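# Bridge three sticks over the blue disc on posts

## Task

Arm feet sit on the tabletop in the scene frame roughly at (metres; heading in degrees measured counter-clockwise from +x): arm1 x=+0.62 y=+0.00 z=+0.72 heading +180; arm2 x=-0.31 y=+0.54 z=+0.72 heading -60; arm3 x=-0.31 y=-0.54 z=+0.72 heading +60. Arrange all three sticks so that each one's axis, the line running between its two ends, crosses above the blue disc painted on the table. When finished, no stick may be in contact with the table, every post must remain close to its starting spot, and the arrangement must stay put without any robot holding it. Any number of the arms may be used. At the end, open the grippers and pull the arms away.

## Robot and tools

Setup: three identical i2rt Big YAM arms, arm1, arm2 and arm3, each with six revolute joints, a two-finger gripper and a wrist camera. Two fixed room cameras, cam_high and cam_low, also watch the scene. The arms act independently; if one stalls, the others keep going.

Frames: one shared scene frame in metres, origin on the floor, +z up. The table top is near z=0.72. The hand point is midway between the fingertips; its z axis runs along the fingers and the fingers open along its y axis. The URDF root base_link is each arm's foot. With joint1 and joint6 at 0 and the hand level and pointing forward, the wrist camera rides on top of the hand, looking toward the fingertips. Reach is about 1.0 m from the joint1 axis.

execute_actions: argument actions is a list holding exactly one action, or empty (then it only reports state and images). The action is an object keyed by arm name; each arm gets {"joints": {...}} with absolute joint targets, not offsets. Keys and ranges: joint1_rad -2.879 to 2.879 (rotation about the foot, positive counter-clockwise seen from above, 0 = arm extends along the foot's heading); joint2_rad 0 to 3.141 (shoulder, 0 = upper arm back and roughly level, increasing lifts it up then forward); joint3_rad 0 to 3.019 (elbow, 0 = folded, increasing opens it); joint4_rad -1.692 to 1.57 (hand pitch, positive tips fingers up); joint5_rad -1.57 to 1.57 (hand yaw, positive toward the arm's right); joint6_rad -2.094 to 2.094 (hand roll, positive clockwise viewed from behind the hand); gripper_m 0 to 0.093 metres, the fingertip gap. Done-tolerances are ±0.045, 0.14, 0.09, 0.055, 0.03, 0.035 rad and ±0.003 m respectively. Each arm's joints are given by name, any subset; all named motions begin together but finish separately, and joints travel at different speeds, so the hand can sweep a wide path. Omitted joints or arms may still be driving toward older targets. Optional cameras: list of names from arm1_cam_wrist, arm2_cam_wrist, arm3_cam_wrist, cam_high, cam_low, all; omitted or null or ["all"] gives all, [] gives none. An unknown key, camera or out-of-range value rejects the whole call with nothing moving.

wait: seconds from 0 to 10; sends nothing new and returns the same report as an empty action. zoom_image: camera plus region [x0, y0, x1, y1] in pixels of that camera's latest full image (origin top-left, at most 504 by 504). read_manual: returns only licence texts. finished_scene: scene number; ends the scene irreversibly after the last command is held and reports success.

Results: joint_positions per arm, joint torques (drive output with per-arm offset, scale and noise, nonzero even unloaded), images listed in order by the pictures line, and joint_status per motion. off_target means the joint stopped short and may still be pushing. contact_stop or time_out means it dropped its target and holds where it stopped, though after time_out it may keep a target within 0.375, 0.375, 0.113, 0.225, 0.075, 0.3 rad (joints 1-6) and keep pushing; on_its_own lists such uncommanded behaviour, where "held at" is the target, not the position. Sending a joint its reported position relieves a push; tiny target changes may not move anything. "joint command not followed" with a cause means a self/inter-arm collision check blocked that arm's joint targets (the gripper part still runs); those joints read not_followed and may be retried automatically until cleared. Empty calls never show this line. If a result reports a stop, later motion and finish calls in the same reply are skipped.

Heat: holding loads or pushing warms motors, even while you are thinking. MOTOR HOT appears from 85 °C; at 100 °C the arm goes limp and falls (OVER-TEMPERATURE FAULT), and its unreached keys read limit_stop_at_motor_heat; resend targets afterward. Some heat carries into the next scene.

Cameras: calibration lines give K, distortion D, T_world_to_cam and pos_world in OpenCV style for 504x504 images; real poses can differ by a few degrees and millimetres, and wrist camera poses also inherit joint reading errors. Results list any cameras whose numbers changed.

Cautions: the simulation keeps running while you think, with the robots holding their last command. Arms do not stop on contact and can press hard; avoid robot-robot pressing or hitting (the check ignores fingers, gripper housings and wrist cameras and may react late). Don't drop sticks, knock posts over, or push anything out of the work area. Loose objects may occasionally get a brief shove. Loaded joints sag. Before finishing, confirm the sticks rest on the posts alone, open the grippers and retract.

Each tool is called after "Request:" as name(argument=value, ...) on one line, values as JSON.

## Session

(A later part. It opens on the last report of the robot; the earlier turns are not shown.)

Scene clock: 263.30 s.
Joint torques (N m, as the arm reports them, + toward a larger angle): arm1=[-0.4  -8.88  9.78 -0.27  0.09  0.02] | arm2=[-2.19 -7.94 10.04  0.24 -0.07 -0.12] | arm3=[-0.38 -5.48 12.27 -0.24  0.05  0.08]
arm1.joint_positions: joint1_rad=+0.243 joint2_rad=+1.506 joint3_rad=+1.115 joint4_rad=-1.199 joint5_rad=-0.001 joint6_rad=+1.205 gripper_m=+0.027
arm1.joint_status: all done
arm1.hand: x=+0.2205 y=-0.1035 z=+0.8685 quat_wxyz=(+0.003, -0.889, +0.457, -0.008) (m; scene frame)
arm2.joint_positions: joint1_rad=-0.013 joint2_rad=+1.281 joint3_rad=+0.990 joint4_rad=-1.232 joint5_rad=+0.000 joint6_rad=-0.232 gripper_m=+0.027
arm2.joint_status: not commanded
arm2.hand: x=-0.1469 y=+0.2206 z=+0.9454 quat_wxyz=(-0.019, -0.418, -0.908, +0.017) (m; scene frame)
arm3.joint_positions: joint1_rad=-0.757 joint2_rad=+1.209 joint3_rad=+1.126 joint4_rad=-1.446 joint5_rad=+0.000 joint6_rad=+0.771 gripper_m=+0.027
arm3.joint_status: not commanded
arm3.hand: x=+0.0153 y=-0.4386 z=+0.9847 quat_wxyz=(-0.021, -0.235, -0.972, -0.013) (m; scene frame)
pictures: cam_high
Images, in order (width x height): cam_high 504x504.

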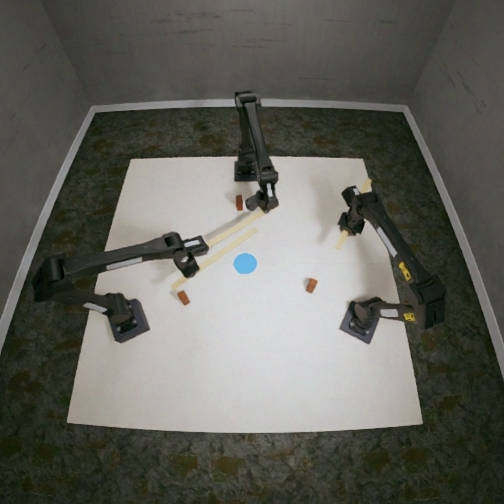

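Request:
execute_actions(actions=[{"arm1":{"joints":{"joint1_rad":-0.054,"joint2_rad":1.27,"joint3_rad":0.915,"joint4_rad":-1.175,"joint6_rad":-0.255}}}], cameras=["cam_high","cam_low","arm1_cam_wrist"])

Scene clock: 278.67 s.
Joint torques (N m, as the arm reports them, + toward a larger angle): arm1=[-0.28 -5.39  7.39  0.5  -0.03 -0.26] | arm2=[-2.16 -7.87 10.05  0.23 -0.07 -0.13] | arm3=[ 0.05 -5.53 12.46 -0.19  0.05  0.08]
arm1.joint_positions: joint1_rad=-0.061 joint2_rad=+1.267 joint3_rad=+0.917 joint4_rad=-1.181 joint5_rad=+0.000 joint6_rad=-0.238 gripper_m=+0.027
arm1.joint_status: all done
arm1.hand: x=+0.2789 y=+0.0179 z=+0.8821 quat_wxyz=(+0.000, -0.995, -0.094, +0.022) (m; scene frame)
arm2.joint_positions: joint1_rad=-0.013 joint2_rad=+1.281 joint3_rad=+0.990 joint4_rad=-1.232 joint5_rad=+0.000 joint6_rad=-0.232 gripper_m=+0.027
arm2.joint_status: not commanded
arm2.hand: x=-0.1469 y=+0.2206 z=+0.9454 quat_wxyz=(-0.019, -0.418, -0.908, +0.017) (m; scene frame)
arm3.joint_positions: joint1_rad=-0.757 joint2_rad=+1.209 joint3_rad=+1.126 joint4_rad=-1.446 joint5_rad=+0.000 joint6_rad=+0.771 gripper_m=+0.027
arm3.joint_status: not commanded
arm3.hand: x=+0.0153 y=-0.4386 z=+0.9847 quat_wxyz=(-0.021, -0.235, -0.972, -0.013) (m; scene frame)
pictures: arm1_cam_wrist, cam_high, cam_low
camera_calibration (this result's frames):
arm1_cam_wrist: T_world_to_cam=[[-0.184197, 0.982882, 0.00382196, 0.0334354], [0.820164, 0.151558, 0.55169, -0.718433], [0.541666, 0.104754, -0.834041, 0.704909], [0, 0, 0, 1]] pos_world=[0.213566, 0.00217876, 0.984147]
Images, in order (width x height): arm1_cam_wrist 504x504, cam_high 504x504, cam_low 504x504.

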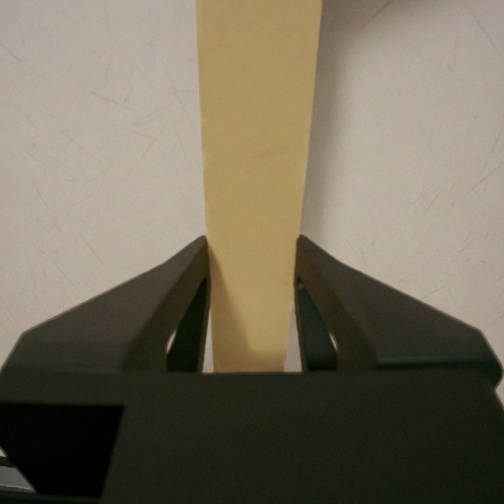

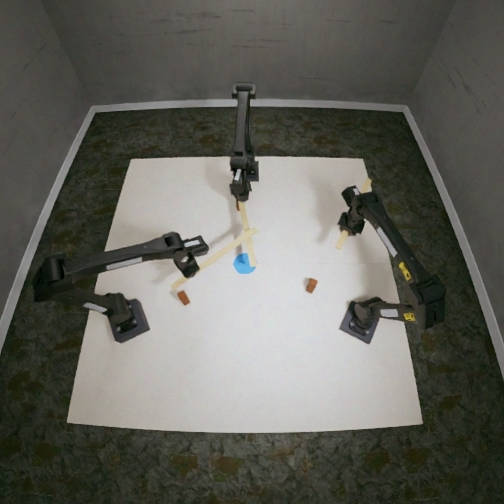

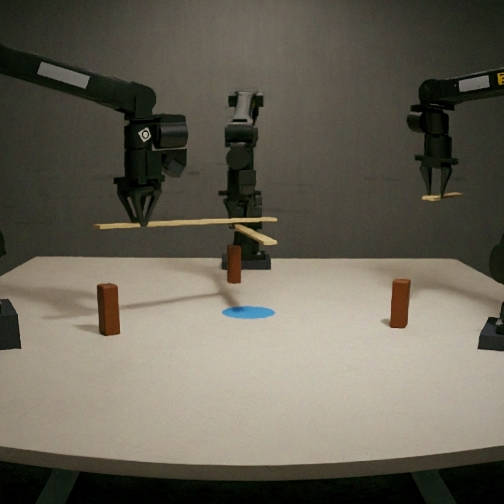

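Request:
execute_actions(actions=[{"arm3":{"joints":{"joint1_rad":-0.08,"joint6_rad":-0.3}}}], cameras=["cam_high","arm1_cam_wrist"])

Request:
execute_actions(actions=[{"arm3":{"joints":{"joint6_rad":-0.62}}}], cameras=["cam_high","cam_low"])

Scene clock: 296.27 s.
Joint torques (N m, as the arm reports them, + toward a larger angle): arm1=[-0.31 -5.45  7.37  0.53 -0.02 -0.26] | arm2=[-2.1  -7.89 10.03  0.24 -0.08 -0.12] | arm3=[ 0.42 -5.82 12.17 -0.01  0.02 -0.12]
arm1.joint_positions: joint1_rad=-0.061 joint2_rad=+1.267 joint3_rad=+0.917 joint4_rad=-1.181 joint5_rad=+0.000 joint6_rad=-0.238 gripper_m=+0.027
arm1.joint_status: not commanded
arm1.hand: x=+0.2789 y=+0.0179 z=+0.8821 quat_wxyz=(+0.000, -0.995, -0.094, +0.022) (m; scene frame)
arm2.joint_positions: joint1_rad=-0.013 joint2_rad=+1.281 joint3_rad=+0.990 joint4_rad=-1.232 joint5_rad=+0.000 joint6_rad=-0.232 gripper_m=+0.027
arm2.joint_status: not commanded
arm2.hand: x=-0.1469 y=+0.2206 z=+0.9454 quat_wxyz=(-0.019, -0.418, -0.908, +0.017) (m; scene frame)
arm3.joint_positions: joint1_rad=-0.081 joint2_rad=+1.211 joint3_rad=+1.126 joint4_rad=-1.446 joint5_rad=+0.000 joint6_rad=-0.288 gripper_m=+0.027
arm3.joint_status: all done
arm3.hand: x=-0.1188 y=-0.2555 z=+0.9838 quat_wxyz=(-0.023, +0.589, -0.808, -0.006) (m; scene frame)
pictures: arm1_cam_wrist, cam_high
camera_calibration (this result's frames):
arm1_cam_wrist: T_world_to_cam=[[-0.184572, 0.982812, 0.00383835, 0.0335267], [0.820107, 0.151861, 0.551691, -0.718424], [0.541625, 0.104974, -0.83404, 0.704916], [0, 0, 0, 1]] pos_world=[0.213572, 0.00215217, 0.984147]
Images, in order (width x height): arm1_cam_wrist 504x504, cam_high 504x504.

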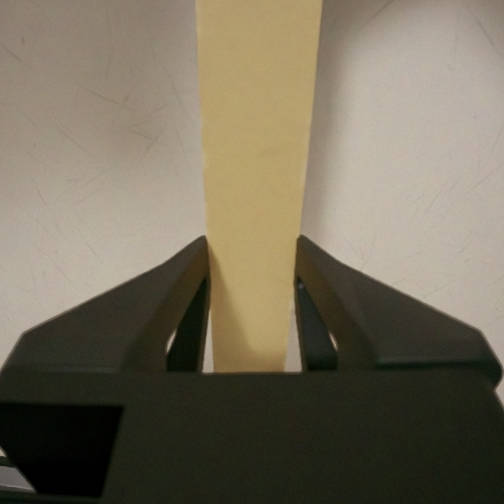

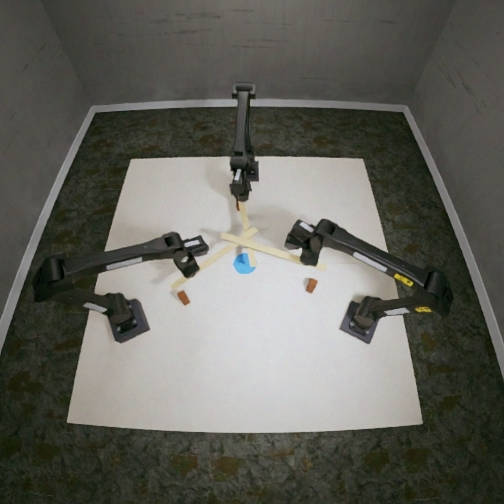

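Scene clock: 297.60 s.
Joint torques (N m, as the arm reports them, + toward a larger angle): arm1=[-0.31 -5.41  7.37  0.51 -0.03 -0.27] | arm2=[-2.13 -7.86 10.05  0.25 -0.07 -0.12] | arm3=[ 1.05 -5.93 12.04 -0.19 -0.03 -0.12]
arm1.joint_positions: joint1_rad=-0.061 joint2_rad=+1.267 joint3_rad=+0.917 joint4_rad=-1.181 joint5_rad=+0.000 joint6_rad=-0.238 gripper_m=+0.027
arm1.joint_status: not commanded
arm1.hand: x=+0.2789 y=+0.0179 z=+0.8821 quat_wxyz=(+0.000, -0.995, -0.094, +0.022) (m; scene frame)
arm2.joint_positions: joint1_rad=-0.013 joint2_rad=+1.281 joint3_rad=+0.990 joint4_rad=-1.232 joint5_rad=+0.000 joint6_rad=-0.232 gripper_m=+0.027
arm2.joint_status: not commanded
arm2.hand: x=-0.1469 y=+0.2206 z=+0.9454 quat_wxyz=(-0.019, -0.418, -0.908, +0.017) (m; scene frame)
arm3.joint_positions: joint1_rad=-0.081 joint2_rad=+1.211 joint3_rad=+1.126 joint4_rad=-1.446 joint5_rad=+0.000 joint6_rad=-0.608 gripper_m=+0.027
arm3.joint_status: all done
arm3.hand: x=-0.1188 y=-0.2555 z=+0.9838 quat_wxyz=(-0.024, +0.710, -0.704, -0.003) (m; scene frame)
pictures: cam_high, cam_low
Images, in order (width x height): cam_high 504x504, cam_low 504x504.

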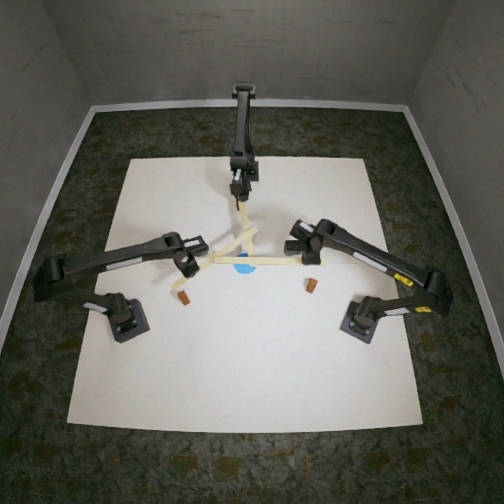

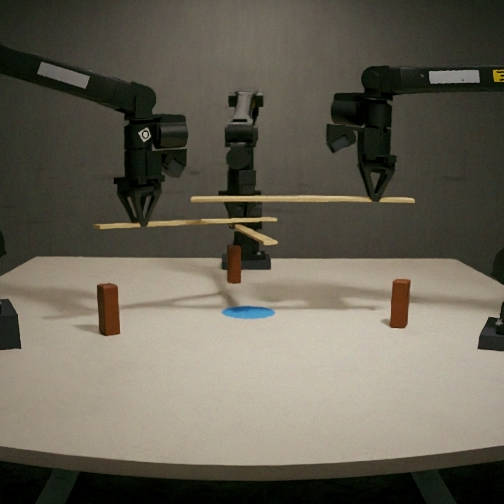

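Request:
execute_actions(actions=[{"arm2":{"joints":{"joint2_rad":1.22,"joint3_rad":0.79,"joint4_rad":-0.91}},"arm3":{"joints":{"joint6_rad":-0.7}}}], cameras=["cam_low"])

Request:
execute_actions(actions=[{"arm1":{"joints":{"joint2_rad":1.14,"joint3_rad":0.775,"joint4_rad":-0.975}},"arm3":{"joints":{"joint2_rad":1.19,"joint3_rad":0.78,"joint4_rad":-0.915}}}], cameras=["cam_low","cam_high"])

Scene clock: 320.60 s.
Joint torques (N m, as the arm reports them, + toward a larger angle): arm1=[-0.35 -5.42  7.38  0.5  -0.04 -0.26] | arm2=[-2.21 -7.96  9.77  1.42 -0.07 -0.11] | arm3=[-0.43 -5.82 12.26 -0.28  0.03 -0.1 ]
arm1.joint_positions: joint1_rad=-0.061 joint2_rad=+1.267 joint3_rad=+0.917 joint4_rad=-1.181 joint5_rad=+0.000 joint6_rad=-0.238 gripper_m=+0.027
arm1.joint_status: not commanded
arm1.hand: x=+0.2789 y=+0.0179 z=+0.8821 quat_wxyz=(+0.000, -0.995, -0.094, +0.022) (m; scene frame)
arm2.joint_positions: joint1_rad=-0.013 joint2_rad=+1.229 joint3_rad=+0.780 joint4_rad=-0.927 joint5_rad=+0.000 joint6_rad=-0.232 gripper_m=+0.027
arm2.joint_status: all done
arm2.hand: x=-0.1498 y=+0.2257 z=+0.8906 quat_wxyz=(-0.076, -0.416, -0.904, +0.062) (m; scene frame)
arm3.joint_positions: joint1_rad=-0.081 joint2_rad=+1.211 joint3_rad=+1.126 joint4_rad=-1.446 joint5_rad=+0.000 joint6_rad=-0.689 gripper_m=+0.027
arm3.joint_status: all done
arm3.hand: x=-0.1188 y=-0.2555 z=+0.9838 quat_wxyz=(-0.024, +0.738, -0.674, -0.002) (m; scene frame)
pictures: cam_low
Images, in order (width x height): cam_low 504x504.

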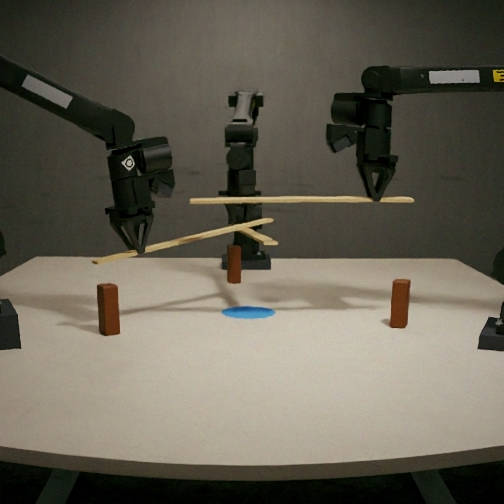

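Scene clock: 321.83 s.
Joint torques (N m, as the arm reports them, + toward a larger angle): arm1=[-0.31 -4.61  7.95  1.3  -0.04 -0.24] | arm2=[-2.16 -8.08  9.76  1.39 -0.07 -0.11] | arm3=[ 0.14 -5.7  10.71  1.52 -0.04 -0.04]
arm1.joint_positions: joint1_rad=-0.061 joint2_rad=+1.146 joint3_rad=+0.772 joint4_rad=-0.995 joint5_rad=+0.000 joint6_rad=-0.240 gripper_m=+0.027
arm1.joint_status: all done
arm1.hand: x=+0.2886 y=+0.0173 z=+0.8694 quat_wxyz=(+0.012, -0.990, -0.095, +0.101) (m; scene frame)
arm2.joint_positions: joint1_rad=-0.013 joint2_rad=+1.229 joint3_rad=+0.780 joint4_rad=-0.926 joint5_rad=+0.000 joint6_rad=-0.233 gripper_m=+0.027
arm2.joint_status: not commanded
arm2.hand: x=-0.1496 y=+0.2254 z=+0.8907 quat_wxyz=(-0.077, -0.415, -0.904, +0.062) (m; scene frame)
arm3.joint_positions: joint1_rad=-0.081 joint2_rad=+1.200 joint3_rad=+0.767 joint4_rad=-0.938 joint5_rad=+0.000 joint6_rad=-0.690 gripper_m=+0.027
arm3.joint_status: all done
arm3.hand: x=-0.1171 y=-0.2539 z=+0.8601 quat_wxyz=(-0.103, +0.735, -0.670, -0.013) (m; scene frame)
pictures: cam_high, cam_low
Images, in order (width x height): cam_high 504x504, cam_low 504x504.

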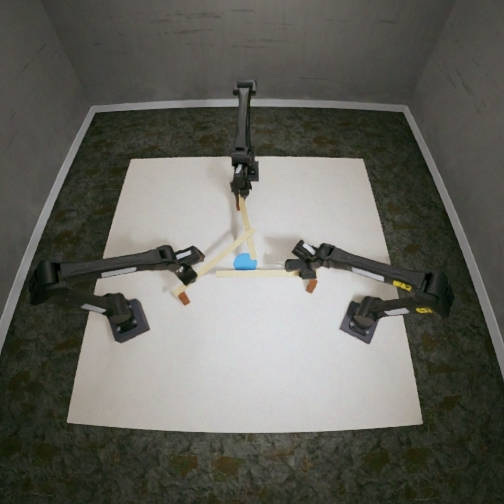

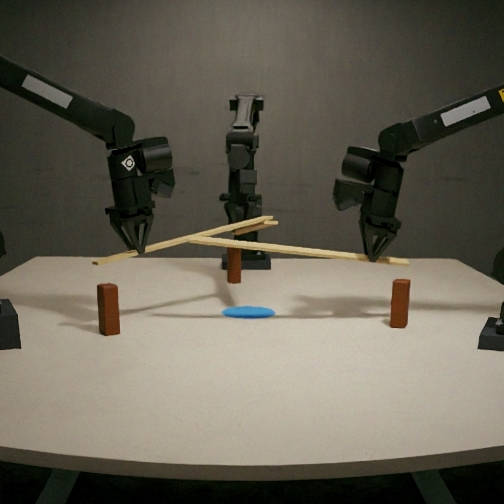

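Request:
execute_actions(actions=[{"arm1":{"joints":{"joint2_rad":1.18,"joint4_rad":-0.945}},"arm2":{"joints":{"joint2_rad":1.28,"joint4_rad":-0.865}}}], cameras=["cam_low"])

Scene clock: 331.23 s.
Joint torques (N m, as the arm reports them, + toward a larger angle): arm1=[-0.42 -4.91  7.75  1.3  -0.04 -0.23] | arm2=[-2.3  -7.63  9.57  1.38 -0.08 -0.1 ] | arm3=[-0.03 -6.19 10.59  1.32 -0.01 -0.15]
arm1.joint_positions: joint1_rad=-0.061 joint2_rad=+1.184 joint3_rad=+0.772 joint4_rad=-0.965 joint5_rad=+0.000 joint6_rad=-0.241 gripper_m=+0.027
arm1.joint_status: all done
arm1.hand: x=+0.2818 y=+0.0176 z=+0.8589 quat_wxyz=(+0.011, -0.991, -0.095, +0.097) (m; scene frame)
arm2.joint_positions: joint1_rad=-0.013 joint2_rad=+1.276 joint3_rad=+0.780 joint4_rad=-0.880 joint5_rad=+0.000 joint6_rad=-0.234 gripper_m=+0.027
arm2.joint_status: all done
arm2.hand: x=-0.1453 y=+0.2170 z=+0.8772 quat_wxyz=(-0.076, -0.415, -0.904, +0.062) (m; scene frame)
arm3.joint_positions: joint1_rad=-0.081 joint2_rad=+1.200 joint3_rad=+0.767 joint4_rad=-0.938 joint5_rad=+0.000 joint6_rad=-0.690 gripper_m=+0.027
arm3.joint_status: not commanded
arm3.hand: x=-0.1171 y=-0.2539 z=+0.8601 quat_wxyz=(-0.103, +0.735, -0.670, -0.013) (m; scene frame)
pictures: cam_low
Images, in order (width x height): cam_low 504x504.

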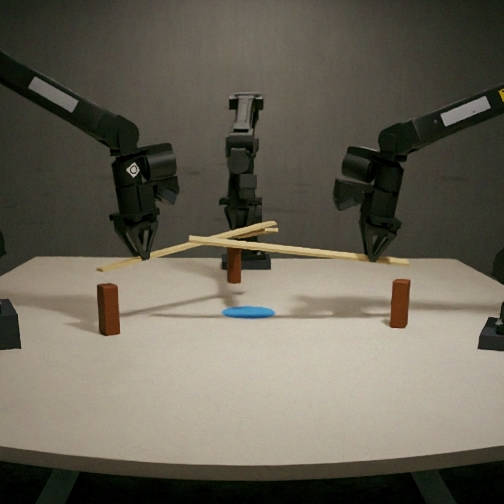

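Request:
execute_actions(actions=[{"arm3":{"joints":{"joint6_rad":-0.4}}}], cameras=["cam_low","cam_high","arm2_cam_wrist"])

Scene clock: 335.50 s.
Joint torques (N m, as the arm reports them, + toward a larger angle): arm1=[-0.27 -4.91  7.81  1.27 -0.03 -0.23] | arm2=[-2.09 -7.7   9.57  1.39 -0.08 -0.1 ] | arm3=[ 0.74 -6.84 10.58  1.18  0.03  0.19]
arm1.joint_positions: joint1_rad=-0.061 joint2_rad=+1.184 joint3_rad=+0.772 joint4_rad=-0.965 joint5_rad=+0.000 joint6_rad=-0.241 gripper_m=+0.027
arm1.joint_status: not commanded
arm1.hand: x=+0.2818 y=+0.0176 z=+0.8589 quat_wxyz=(+0.011, -0.991, -0.095, +0.097) (m; scene frame)
arm2.joint_positions: joint1_rad=-0.013 joint2_rad=+1.276 joint3_rad=+0.780 joint4_rad=-0.880 joint5_rad=+0.000 joint6_rad=-0.234 gripper_m=+0.027
arm2.joint_status: not commanded
arm2.hand: x=-0.1453 y=+0.2170 z=+0.8772 quat_wxyz=(-0.076, -0.415, -0.904, +0.062) (m; scene frame)
arm3.joint_positions: joint1_rad=-0.081 joint2_rad=+1.200 joint3_rad=+0.767 joint4_rad=-0.938 joint5_rad=+0.000 joint6_rad=-0.413 gripper_m=+0.027
arm3.joint_status: all done
arm3.hand: x=-0.1171 y=-0.2539 z=+0.8601 quat_wxyz=(-0.101, +0.635, -0.765, -0.027) (m; scene frame)
pictures: arm2_cam_wrist, cam_high, cam_low
camera_calibration (this result's frames):
arm2_cam_wrist: T_world_to_cam=[[-0.764185, -0.642814, 0.053018, -0.0200869], [-0.56916, 0.710724, 0.413434, -0.59184], [-0.303443, 0.285765, -0.908989, 0.814932], [0, 0, 0, 1]] pos_world=[-0.104917, 0.174844, 0.986516]
Images, in order (width x height): arm2_cam_wrist 504x504, cam_high 504x504, cam_low 504x504.

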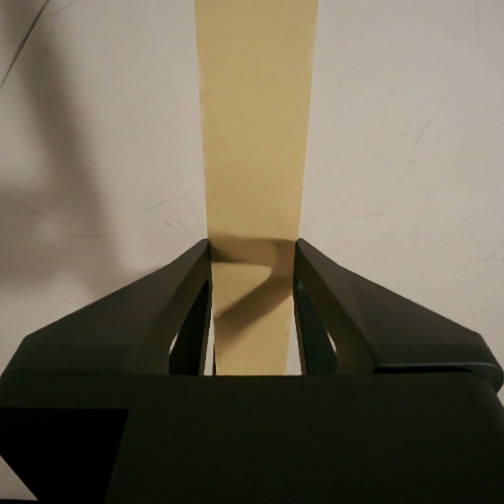

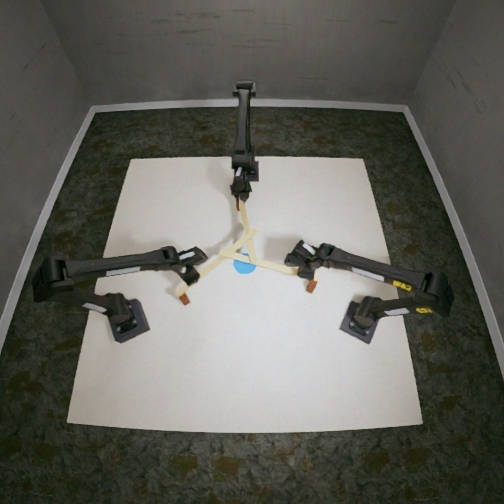

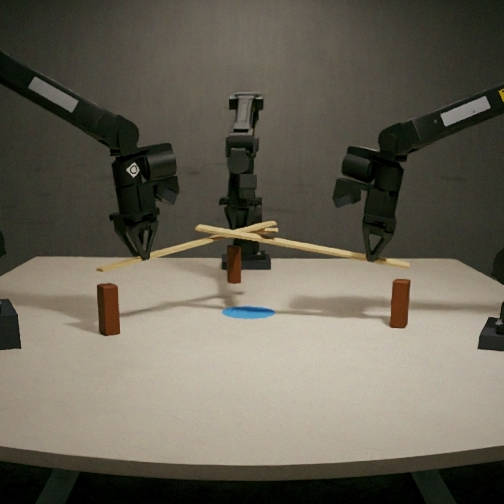

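Request:
zoom_image(camera="cam_low", region=[170, 200, 330, 280])

Request:
zoom_image(camera="cam_high", region=[170, 190, 330, 310])

Region (170, 200, 330, 280) of cam_low's 504x504 image, scaled by 3.150, with more detail than that image has.

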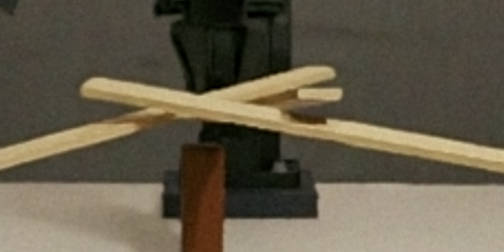

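Region (170, 190, 330, 310) of cam_high's 504x504 image, scaled by 3.150, with more detail than that image has; it fills the top 378 rows of this view, and the rest is white.

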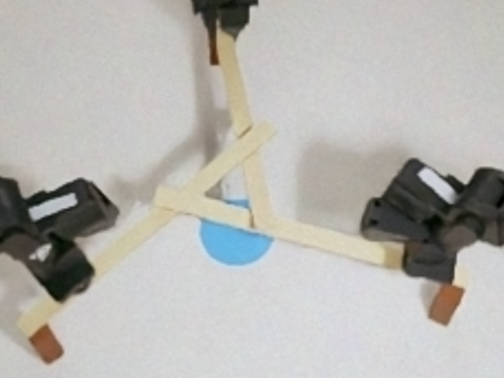

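Request:
execute_actions(actions=[{"arm3":{"joints":{"joint6_rad":-0.195}}}], cameras=["cam_low","cam_high"])

Request:
zoom_image(camera="cam_high", region=[170, 190, 330, 310])

Request:
zoom_image(camera="cam_low", region=[80, 200, 430, 340])

Scene clock: 346.00 s.
Joint torques (N m, as the arm reports them, + toward a larger angle): arm1=[-0.4  -4.87  7.78  1.28 -0.03 -0.16] | arm2=[-2.13 -7.65  9.56  1.26 -0.07 -0.03] | arm3=[ 0.19 -6.85 10.4   1.33  0.01  0.36]
arm1.joint_positions: joint1_rad=-0.060 joint2_rad=+1.184 joint3_rad=+0.772 joint4_rad=-0.965 joint5_rad=+0.000 joint6_rad=-0.249 gripper_m=+0.027
arm1.joint_status: not commanded
arm1.hand: x=+0.2818 y=+0.0171 z=+0.8589 quat_wxyz=(+0.012, -0.990, -0.100, +0.097) (m; scene frame)
arm2.joint_positions: joint1_rad=-0.013 joint2_rad=+1.276 joint3_rad=+0.780 joint4_rad=-0.877 joint5_rad=+0.000 joint6_rad=-0.240 gripper_m=+0.027
arm2.joint_status: not commanded
arm2.hand: x=-0.1450 y=+0.2164 z=+0.8774 quat_wxyz=(-0.077, -0.412, -0.906, +0.063) (m; scene frame)
arm3.joint_positions: joint1_rad=-0.081 joint2_rad=+1.200 joint3_rad=+0.767 joint4_rad=-0.938 joint5_rad=-0.001 joint6_rad=-0.235 gripper_m=+0.027
arm3.joint_status: joint6_rad time_out (moved +0.179 of +0.218)
arm3.on_its_own: joint6_rad reads -0.235 and still pushes toward -0.195 since a time_out
arm3.hand: x=-0.1172 y=-0.2538 z=+0.8601 quat_wxyz=(-0.098, +0.565, -0.819, -0.036) (m; scene frame)
pictures: cam_high, cam_low
Images, in order (width x height): cam_high 504x504, cam_low 504x504.

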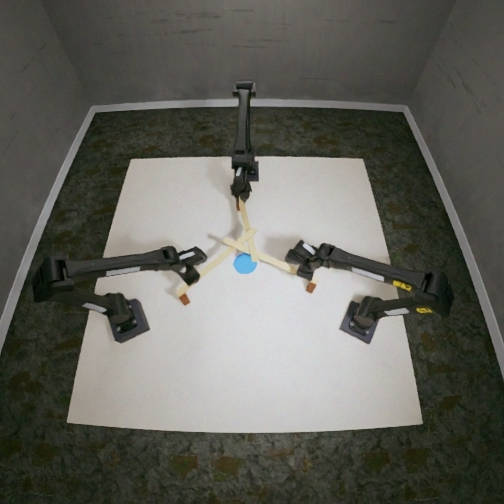

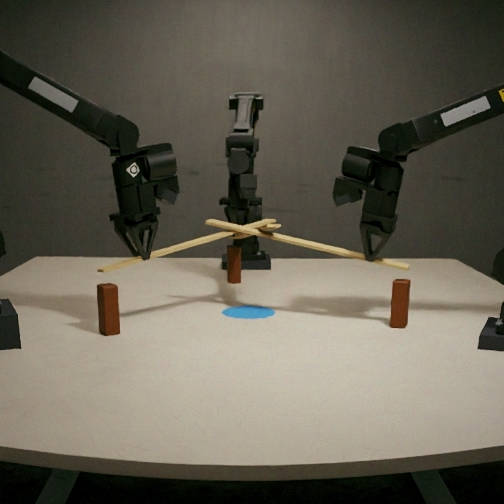

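Region (170, 190, 330, 310) of cam_high's 504x504 image, scaled by 3.150, with more detail than that image has; it fills the top 378 rows of this view, and the rest is white.

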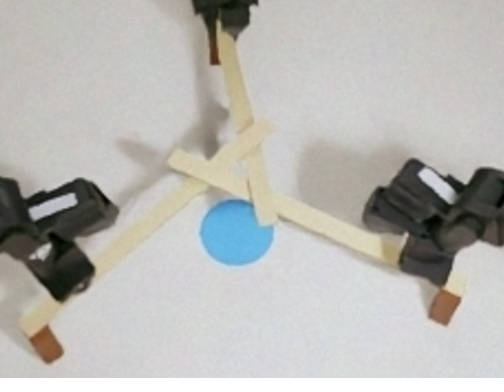

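Region (80, 200, 430, 340) of cam_low's 504x504 image, scaled by 1.440, with more detail than that image has; it fills the top 202 rows of this view, and the rest is white.

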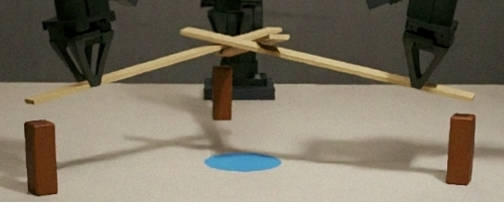

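Request:
execute_actions(actions=[{"arm1":{"joints":{"joint2_rad":1.258,"joint3_rad":0.8,"joint4_rad":-1.0}},"arm2":{"joints":{"joint2_rad":1.372,"joint3_rad":0.825,"joint4_rad":-0.91}},"arm3":{"joints":{"joint2_rad":1.303,"joint3_rad":0.822,"joint4_rad":-0.975,"joint6_rad":-0.235}}}], cameras=["cam_low","cam_high"])

Request:
zoom_image(camera="cam_low", region=[80, 200, 430, 340])

Request:
zoom_image(camera="cam_high", region=[170, 190, 330, 310])

Scene clock: 368.80 s.
Joint torques (N m, as the arm reports them, + toward a larger angle): arm1=[-0.53 -4.88  9.09 -0.02  0.   -0.15] | arm2=[-2.13 -8.49 11.26  0.01 -0.02  0.05] | arm3=[ 0.11 -6.59 12.2  -0.04  0.07  0.05]
arm1.joint_positions: joint1_rad=-0.058 joint2_rad=+1.255 joint3_rad=+0.774 joint4_rad=-0.989 joint5_rad=-0.001 joint6_rad=-0.251 gripper_m=+0.027
arm1.joint_status: all done
arm1.hand: x=+0.2887 y=+0.0159 z=+0.8366 quat_wxyz=(+0.005, -0.993, -0.102, +0.051) (m; scene frame)
arm2.joint_positions: joint1_rad=-0.013 joint2_rad=+1.371 joint3_rad=+0.787 joint4_rad=-0.894 joint5_rad=-0.001 joint6_rad=-0.248 gripper_m=+0.027
arm2.joint_status: all done
arm2.hand: x=-0.1476 y=+0.2217 z=+0.8475 quat_wxyz=(-0.037, -0.410, -0.911, +0.030) (m; scene frame)
arm3.joint_positions: joint1_rad=-0.081 joint2_rad=+1.297 joint3_rad=+0.783 joint4_rad=-0.960 joint5_rad=-0.003 joint6_rad=-0.243 gripper_m=+0.027
arm3.joint_status: all done
arm3.hand: x=-0.1185 y=-0.2554 z=+0.8341 quat_wxyz=(-0.049, +0.571, -0.820, -0.018) (m; scene frame)
pictures: cam_high, cam_low
Images, in order (width x height): cam_high 504x504, cam_low 504x504.

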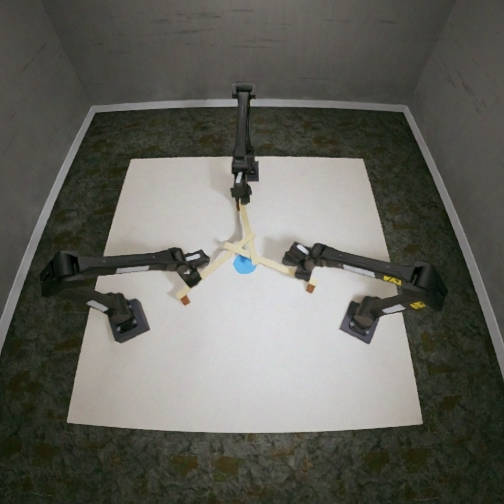

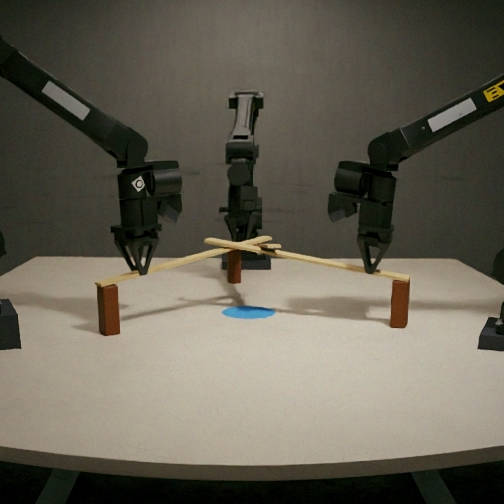

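Region (80, 200, 430, 340) of cam_low's 504x504 image, scaled by 1.440, with more detail than that image has; it fills the top 202 rows of this view, and the rest is white.

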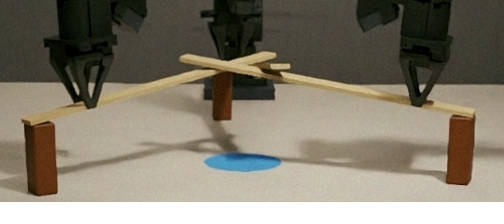

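Region (170, 190, 330, 310) of cam_high's 504x504 image, scaled by 3.150, with more detail than that image has; it fills the top 378 rows of this view, and the rest is white.

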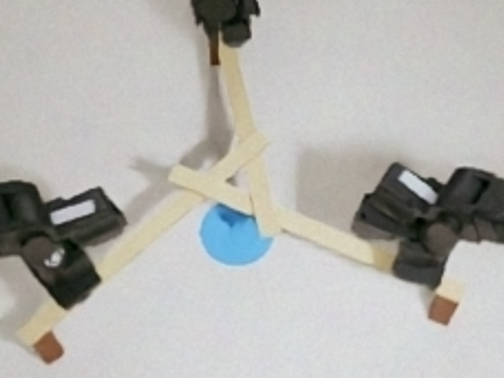

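Request:
execute_actions(actions=[{"arm1":{"joints":{"gripper_m":0.036}},"arm2":{"joints":{"gripper_m":0.036}},"arm3":{"joints":{"gripper_m":0.036}}}], cameras=["cam_low","cam_high"])

Request:
zoom_image(camera="cam_low", region=[80, 200, 430, 340])

Scene clock: 375.57 s.
Joint torques (N m, as the arm reports them, + toward a larger angle): arm1=[-0.53 -5.03  9.08 -0.04 -0.01 -0.15] | arm2=[-2.11 -8.64 11.28  0.22 -0.02  0.06] | arm3=[ 0.5  -5.59 12.12 -0.13  0.13  0.09]
arm1.joint_positions: joint1_rad=-0.058 joint2_rad=+1.255 joint3_rad=+0.774 joint4_rad=-0.989 joint5_rad=-0.001 joint6_rad=-0.251 gripper_m=+0.036
arm1.joint_status: all done
arm1.hand: x=+0.2887 y=+0.0159 z=+0.8366 quat_wxyz=(+0.005, -0.993, -0.102, +0.051) (m; scene frame)
arm2.joint_positions: joint1_rad=-0.013 joint2_rad=+1.371 joint3_rad=+0.787 joint4_rad=-0.899 joint5_rad=-0.001 joint6_rad=-0.248 gripper_m=+0.036
arm2.joint_status: all done
arm2.hand: x=-0.1482 y=+0.2230 z=+0.8473 quat_wxyz=(-0.035, -0.410, -0.911, +0.029) (m; scene frame)
arm3.joint_positions: joint1_rad=-0.081 joint2_rad=+1.297 joint3_rad=+0.783 joint4_rad=-0.960 joint5_rad=-0.003 joint6_rad=-0.243 gripper_m=+0.036
arm3.joint_status: all done
arm3.hand: x=-0.1185 y=-0.2554 z=+0.8341 quat_wxyz=(-0.049, +0.571, -0.820, -0.018) (m; scene frame)
pictures: cam_high, cam_low
Images, in order (width x height): cam_high 504x504, cam_low 504x504.

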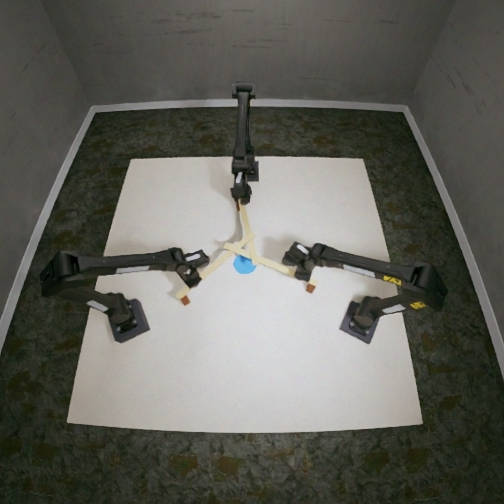

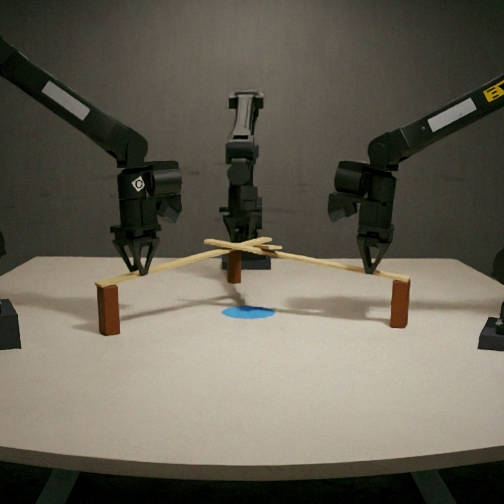

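Region (80, 200, 430, 340) of cam_low's 504x504 image, scaled by 1.440, with more detail than that image has; it fills the top 202 rows of this view, and the rest is white.

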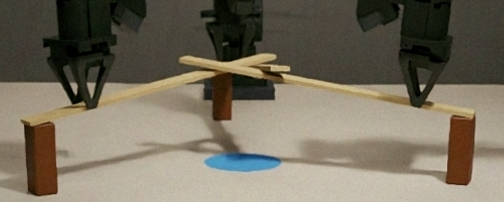

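Request:
execute_actions(actions=[{"arm1":{"joints":{"gripper_m":0.07}},"arm2":{"joints":{"gripper_m":0.07}},"arm3":{"joints":{"gripper_m":0.07}}}], cameras=[])

Request:
execute_actions(actions=[{"arm1":{"joints":{"joint2_rad":0.8}},"arm2":{"joints":{"joint2_rad":0.9}},"arm3":{"joints":{"joint2_rad":0.85}}}], cameras=["cam_low","cam_high","arm1_cam_wrist","arm2_cam_wrist"])

Scene clock: 381.30 s.
Joint torques (N m, as the arm reports them, + toward a larger angle): arm1=[-0.57 -4.94  9.08 -0.05 -0.01 -0.15] | arm2=[-2.16 -8.61 11.29  0.21 -0.02  0.05] | arm3=[ 0.6  -6.82 12.09 -0.3   0.07  0.06]
arm1.joint_positions: joint1_rad=-0.058 joint2_rad=+1.255 joint3_rad=+0.774 joint4_rad=-0.989 joint5_rad=-0.001 joint6_rad=-0.251 gripper_m=+0.070
arm1.joint_status: all done
arm1.hand: x=+0.2887 y=+0.0159 z=+0.8366 quat_wxyz=(+0.005, -0.993, -0.102, +0.051) (m; scene frame)
arm2.joint_positions: joint1_rad=-0.013 joint2_rad=+1.371 joint3_rad=+0.787 joint4_rad=-0.899 joint5_rad=-0.001 joint6_rad=-0.248 gripper_m=+0.070
arm2.joint_status: all done
arm2.hand: x=-0.1482 y=+0.2230 z=+0.8473 quat_wxyz=(-0.035, -0.410, -0.911, +0.029) (m; scene frame)
arm3.joint_positions: joint1_rad=-0.081 joint2_rad=+1.297 joint3_rad=+0.783 joint4_rad=-0.960 joint5_rad=-0.003 joint6_rad=-0.243 gripper_m=+0.070
arm3.joint_status: all done
arm3.hand: x=-0.1185 y=-0.2554 z=+0.8341 quat_wxyz=(-0.049, +0.571, -0.820, -0.018) (m; scene frame)
pictures: none
No camera images: the call's "cameras" was empty. Leave "cameras" out to get every camera's image.

Scene clock: 382.60 s.
Joint torques (N m, as the arm reports them, + toward a larger angle): arm1=[-0.61 -1.01 10.56  0.65  0.   -0.14] | arm2=[-2.16 -3.49 13.66  1.1  -0.01  0.06] | arm3=[-0.1  -1.8  13.82  0.37  0.11  0.14]
arm1.joint_positions: joint1_rad=-0.058 joint2_rad=+0.795 joint3_rad=+0.774 joint4_rad=-0.990 joint5_rad=-0.001 joint6_rad=-0.251 gripper_m=+0.070
arm1.joint_status: all done
arm1.hand: x=+0.3036 y=+0.0159 z=+0.9787 quat_wxyz=(+0.038, -0.956, -0.098, +0.275) (m; scene frame)
arm2.joint_positions: joint1_rad=-0.013 joint2_rad=+0.889 joint3_rad=+0.787 joint4_rad=-0.901 joint5_rad=-0.001 joint6_rad=-0.248 gripper_m=+0.070
arm2.joint_status: all done
arm2.hand: x=-0.1503 y=+0.2282 z=+1.0089 quat_wxyz=(-0.220, -0.394, -0.875, +0.176) (m; scene frame)
arm3.joint_positions: joint1_rad=-0.081 joint2_rad=+0.838 joint3_rad=+0.783 joint4_rad=-0.961 joint5_rad=-0.003 joint6_rad=-0.243 gripper_m=+0.070
arm3.joint_status: all done
arm3.hand: x=-0.1259 y=-0.2653 z=+0.9805 quat_wxyz=(-0.260, +0.549, -0.788, -0.099) (m; scene frame)
pictures: arm1_cam_wrist, arm2_cam_wrist, cam_high, cam_low
camera_calibration (this result's frames):
arm1_cam_wrist: T_world_to_cam=[[-0.163569, 0.978672, 0.124284, -0.0845858], [0.985005, 0.155008, 0.0757432, -0.375934], [0.0548628, 0.13481, -0.989352, 1.07163], [0, 0, 0, 1]] pos_world=[0.297669, -0.00341063, 1.0992]
arm2_cam_wrist: T_world_to_cam=[[-0.770747, -0.62235, 0.136487, -0.113598], [-0.620617, 0.781801, 0.0601896, -0.3246], [-0.144164, -0.038315, -0.988812, 1.1084], [0, 0, 0, 1]] pos_world=[-0.129216, 0.225543, 1.13104]
Images, in order (width x height): arm1_cam_wrist 504x504, arm2_cam_wrist 504x504, cam_high 504x504, cam_low 504x504.

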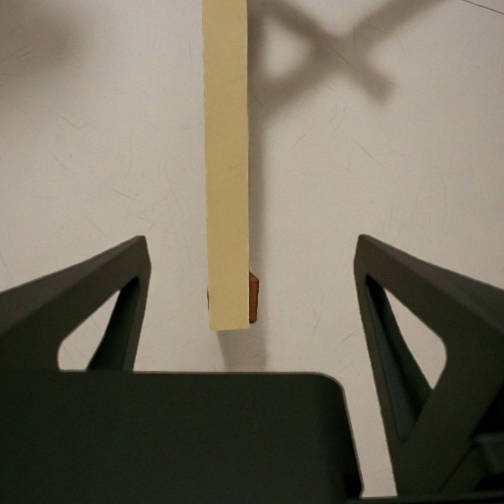

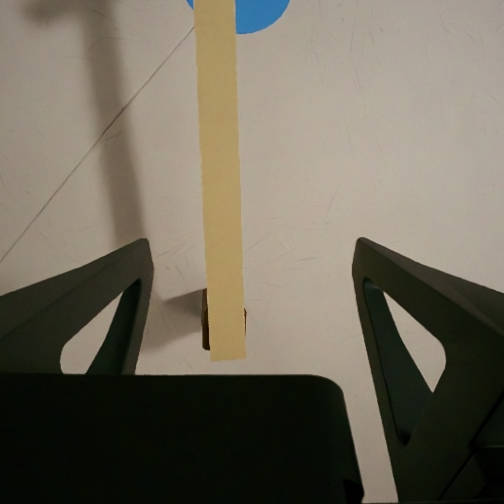

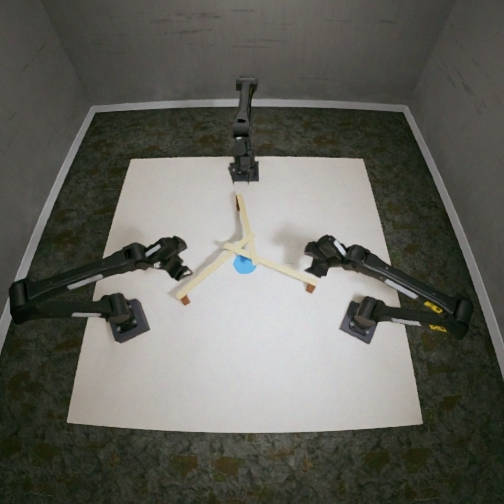

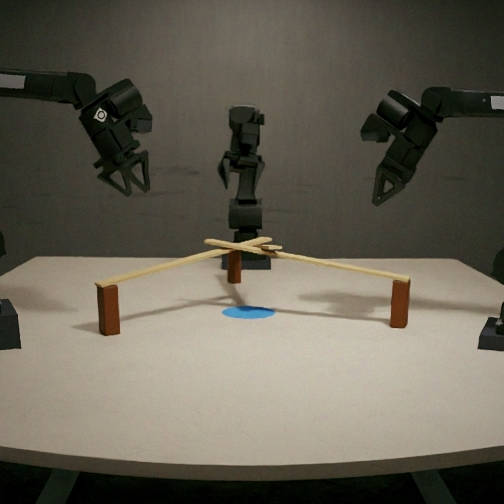

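Request:
zoom_image(camera="cam_high", region=[170, 190, 330, 310])

Region (170, 190, 330, 310) of cam_high's 504x504 image, scaled by 3.150, with more detail than that image has; it fills the top 378 rows of this view, and the rest is white.

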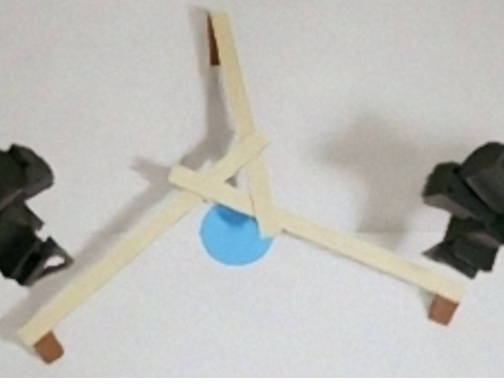

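Request:
finished_scene(scene=1)

The scene is finished: the task was done.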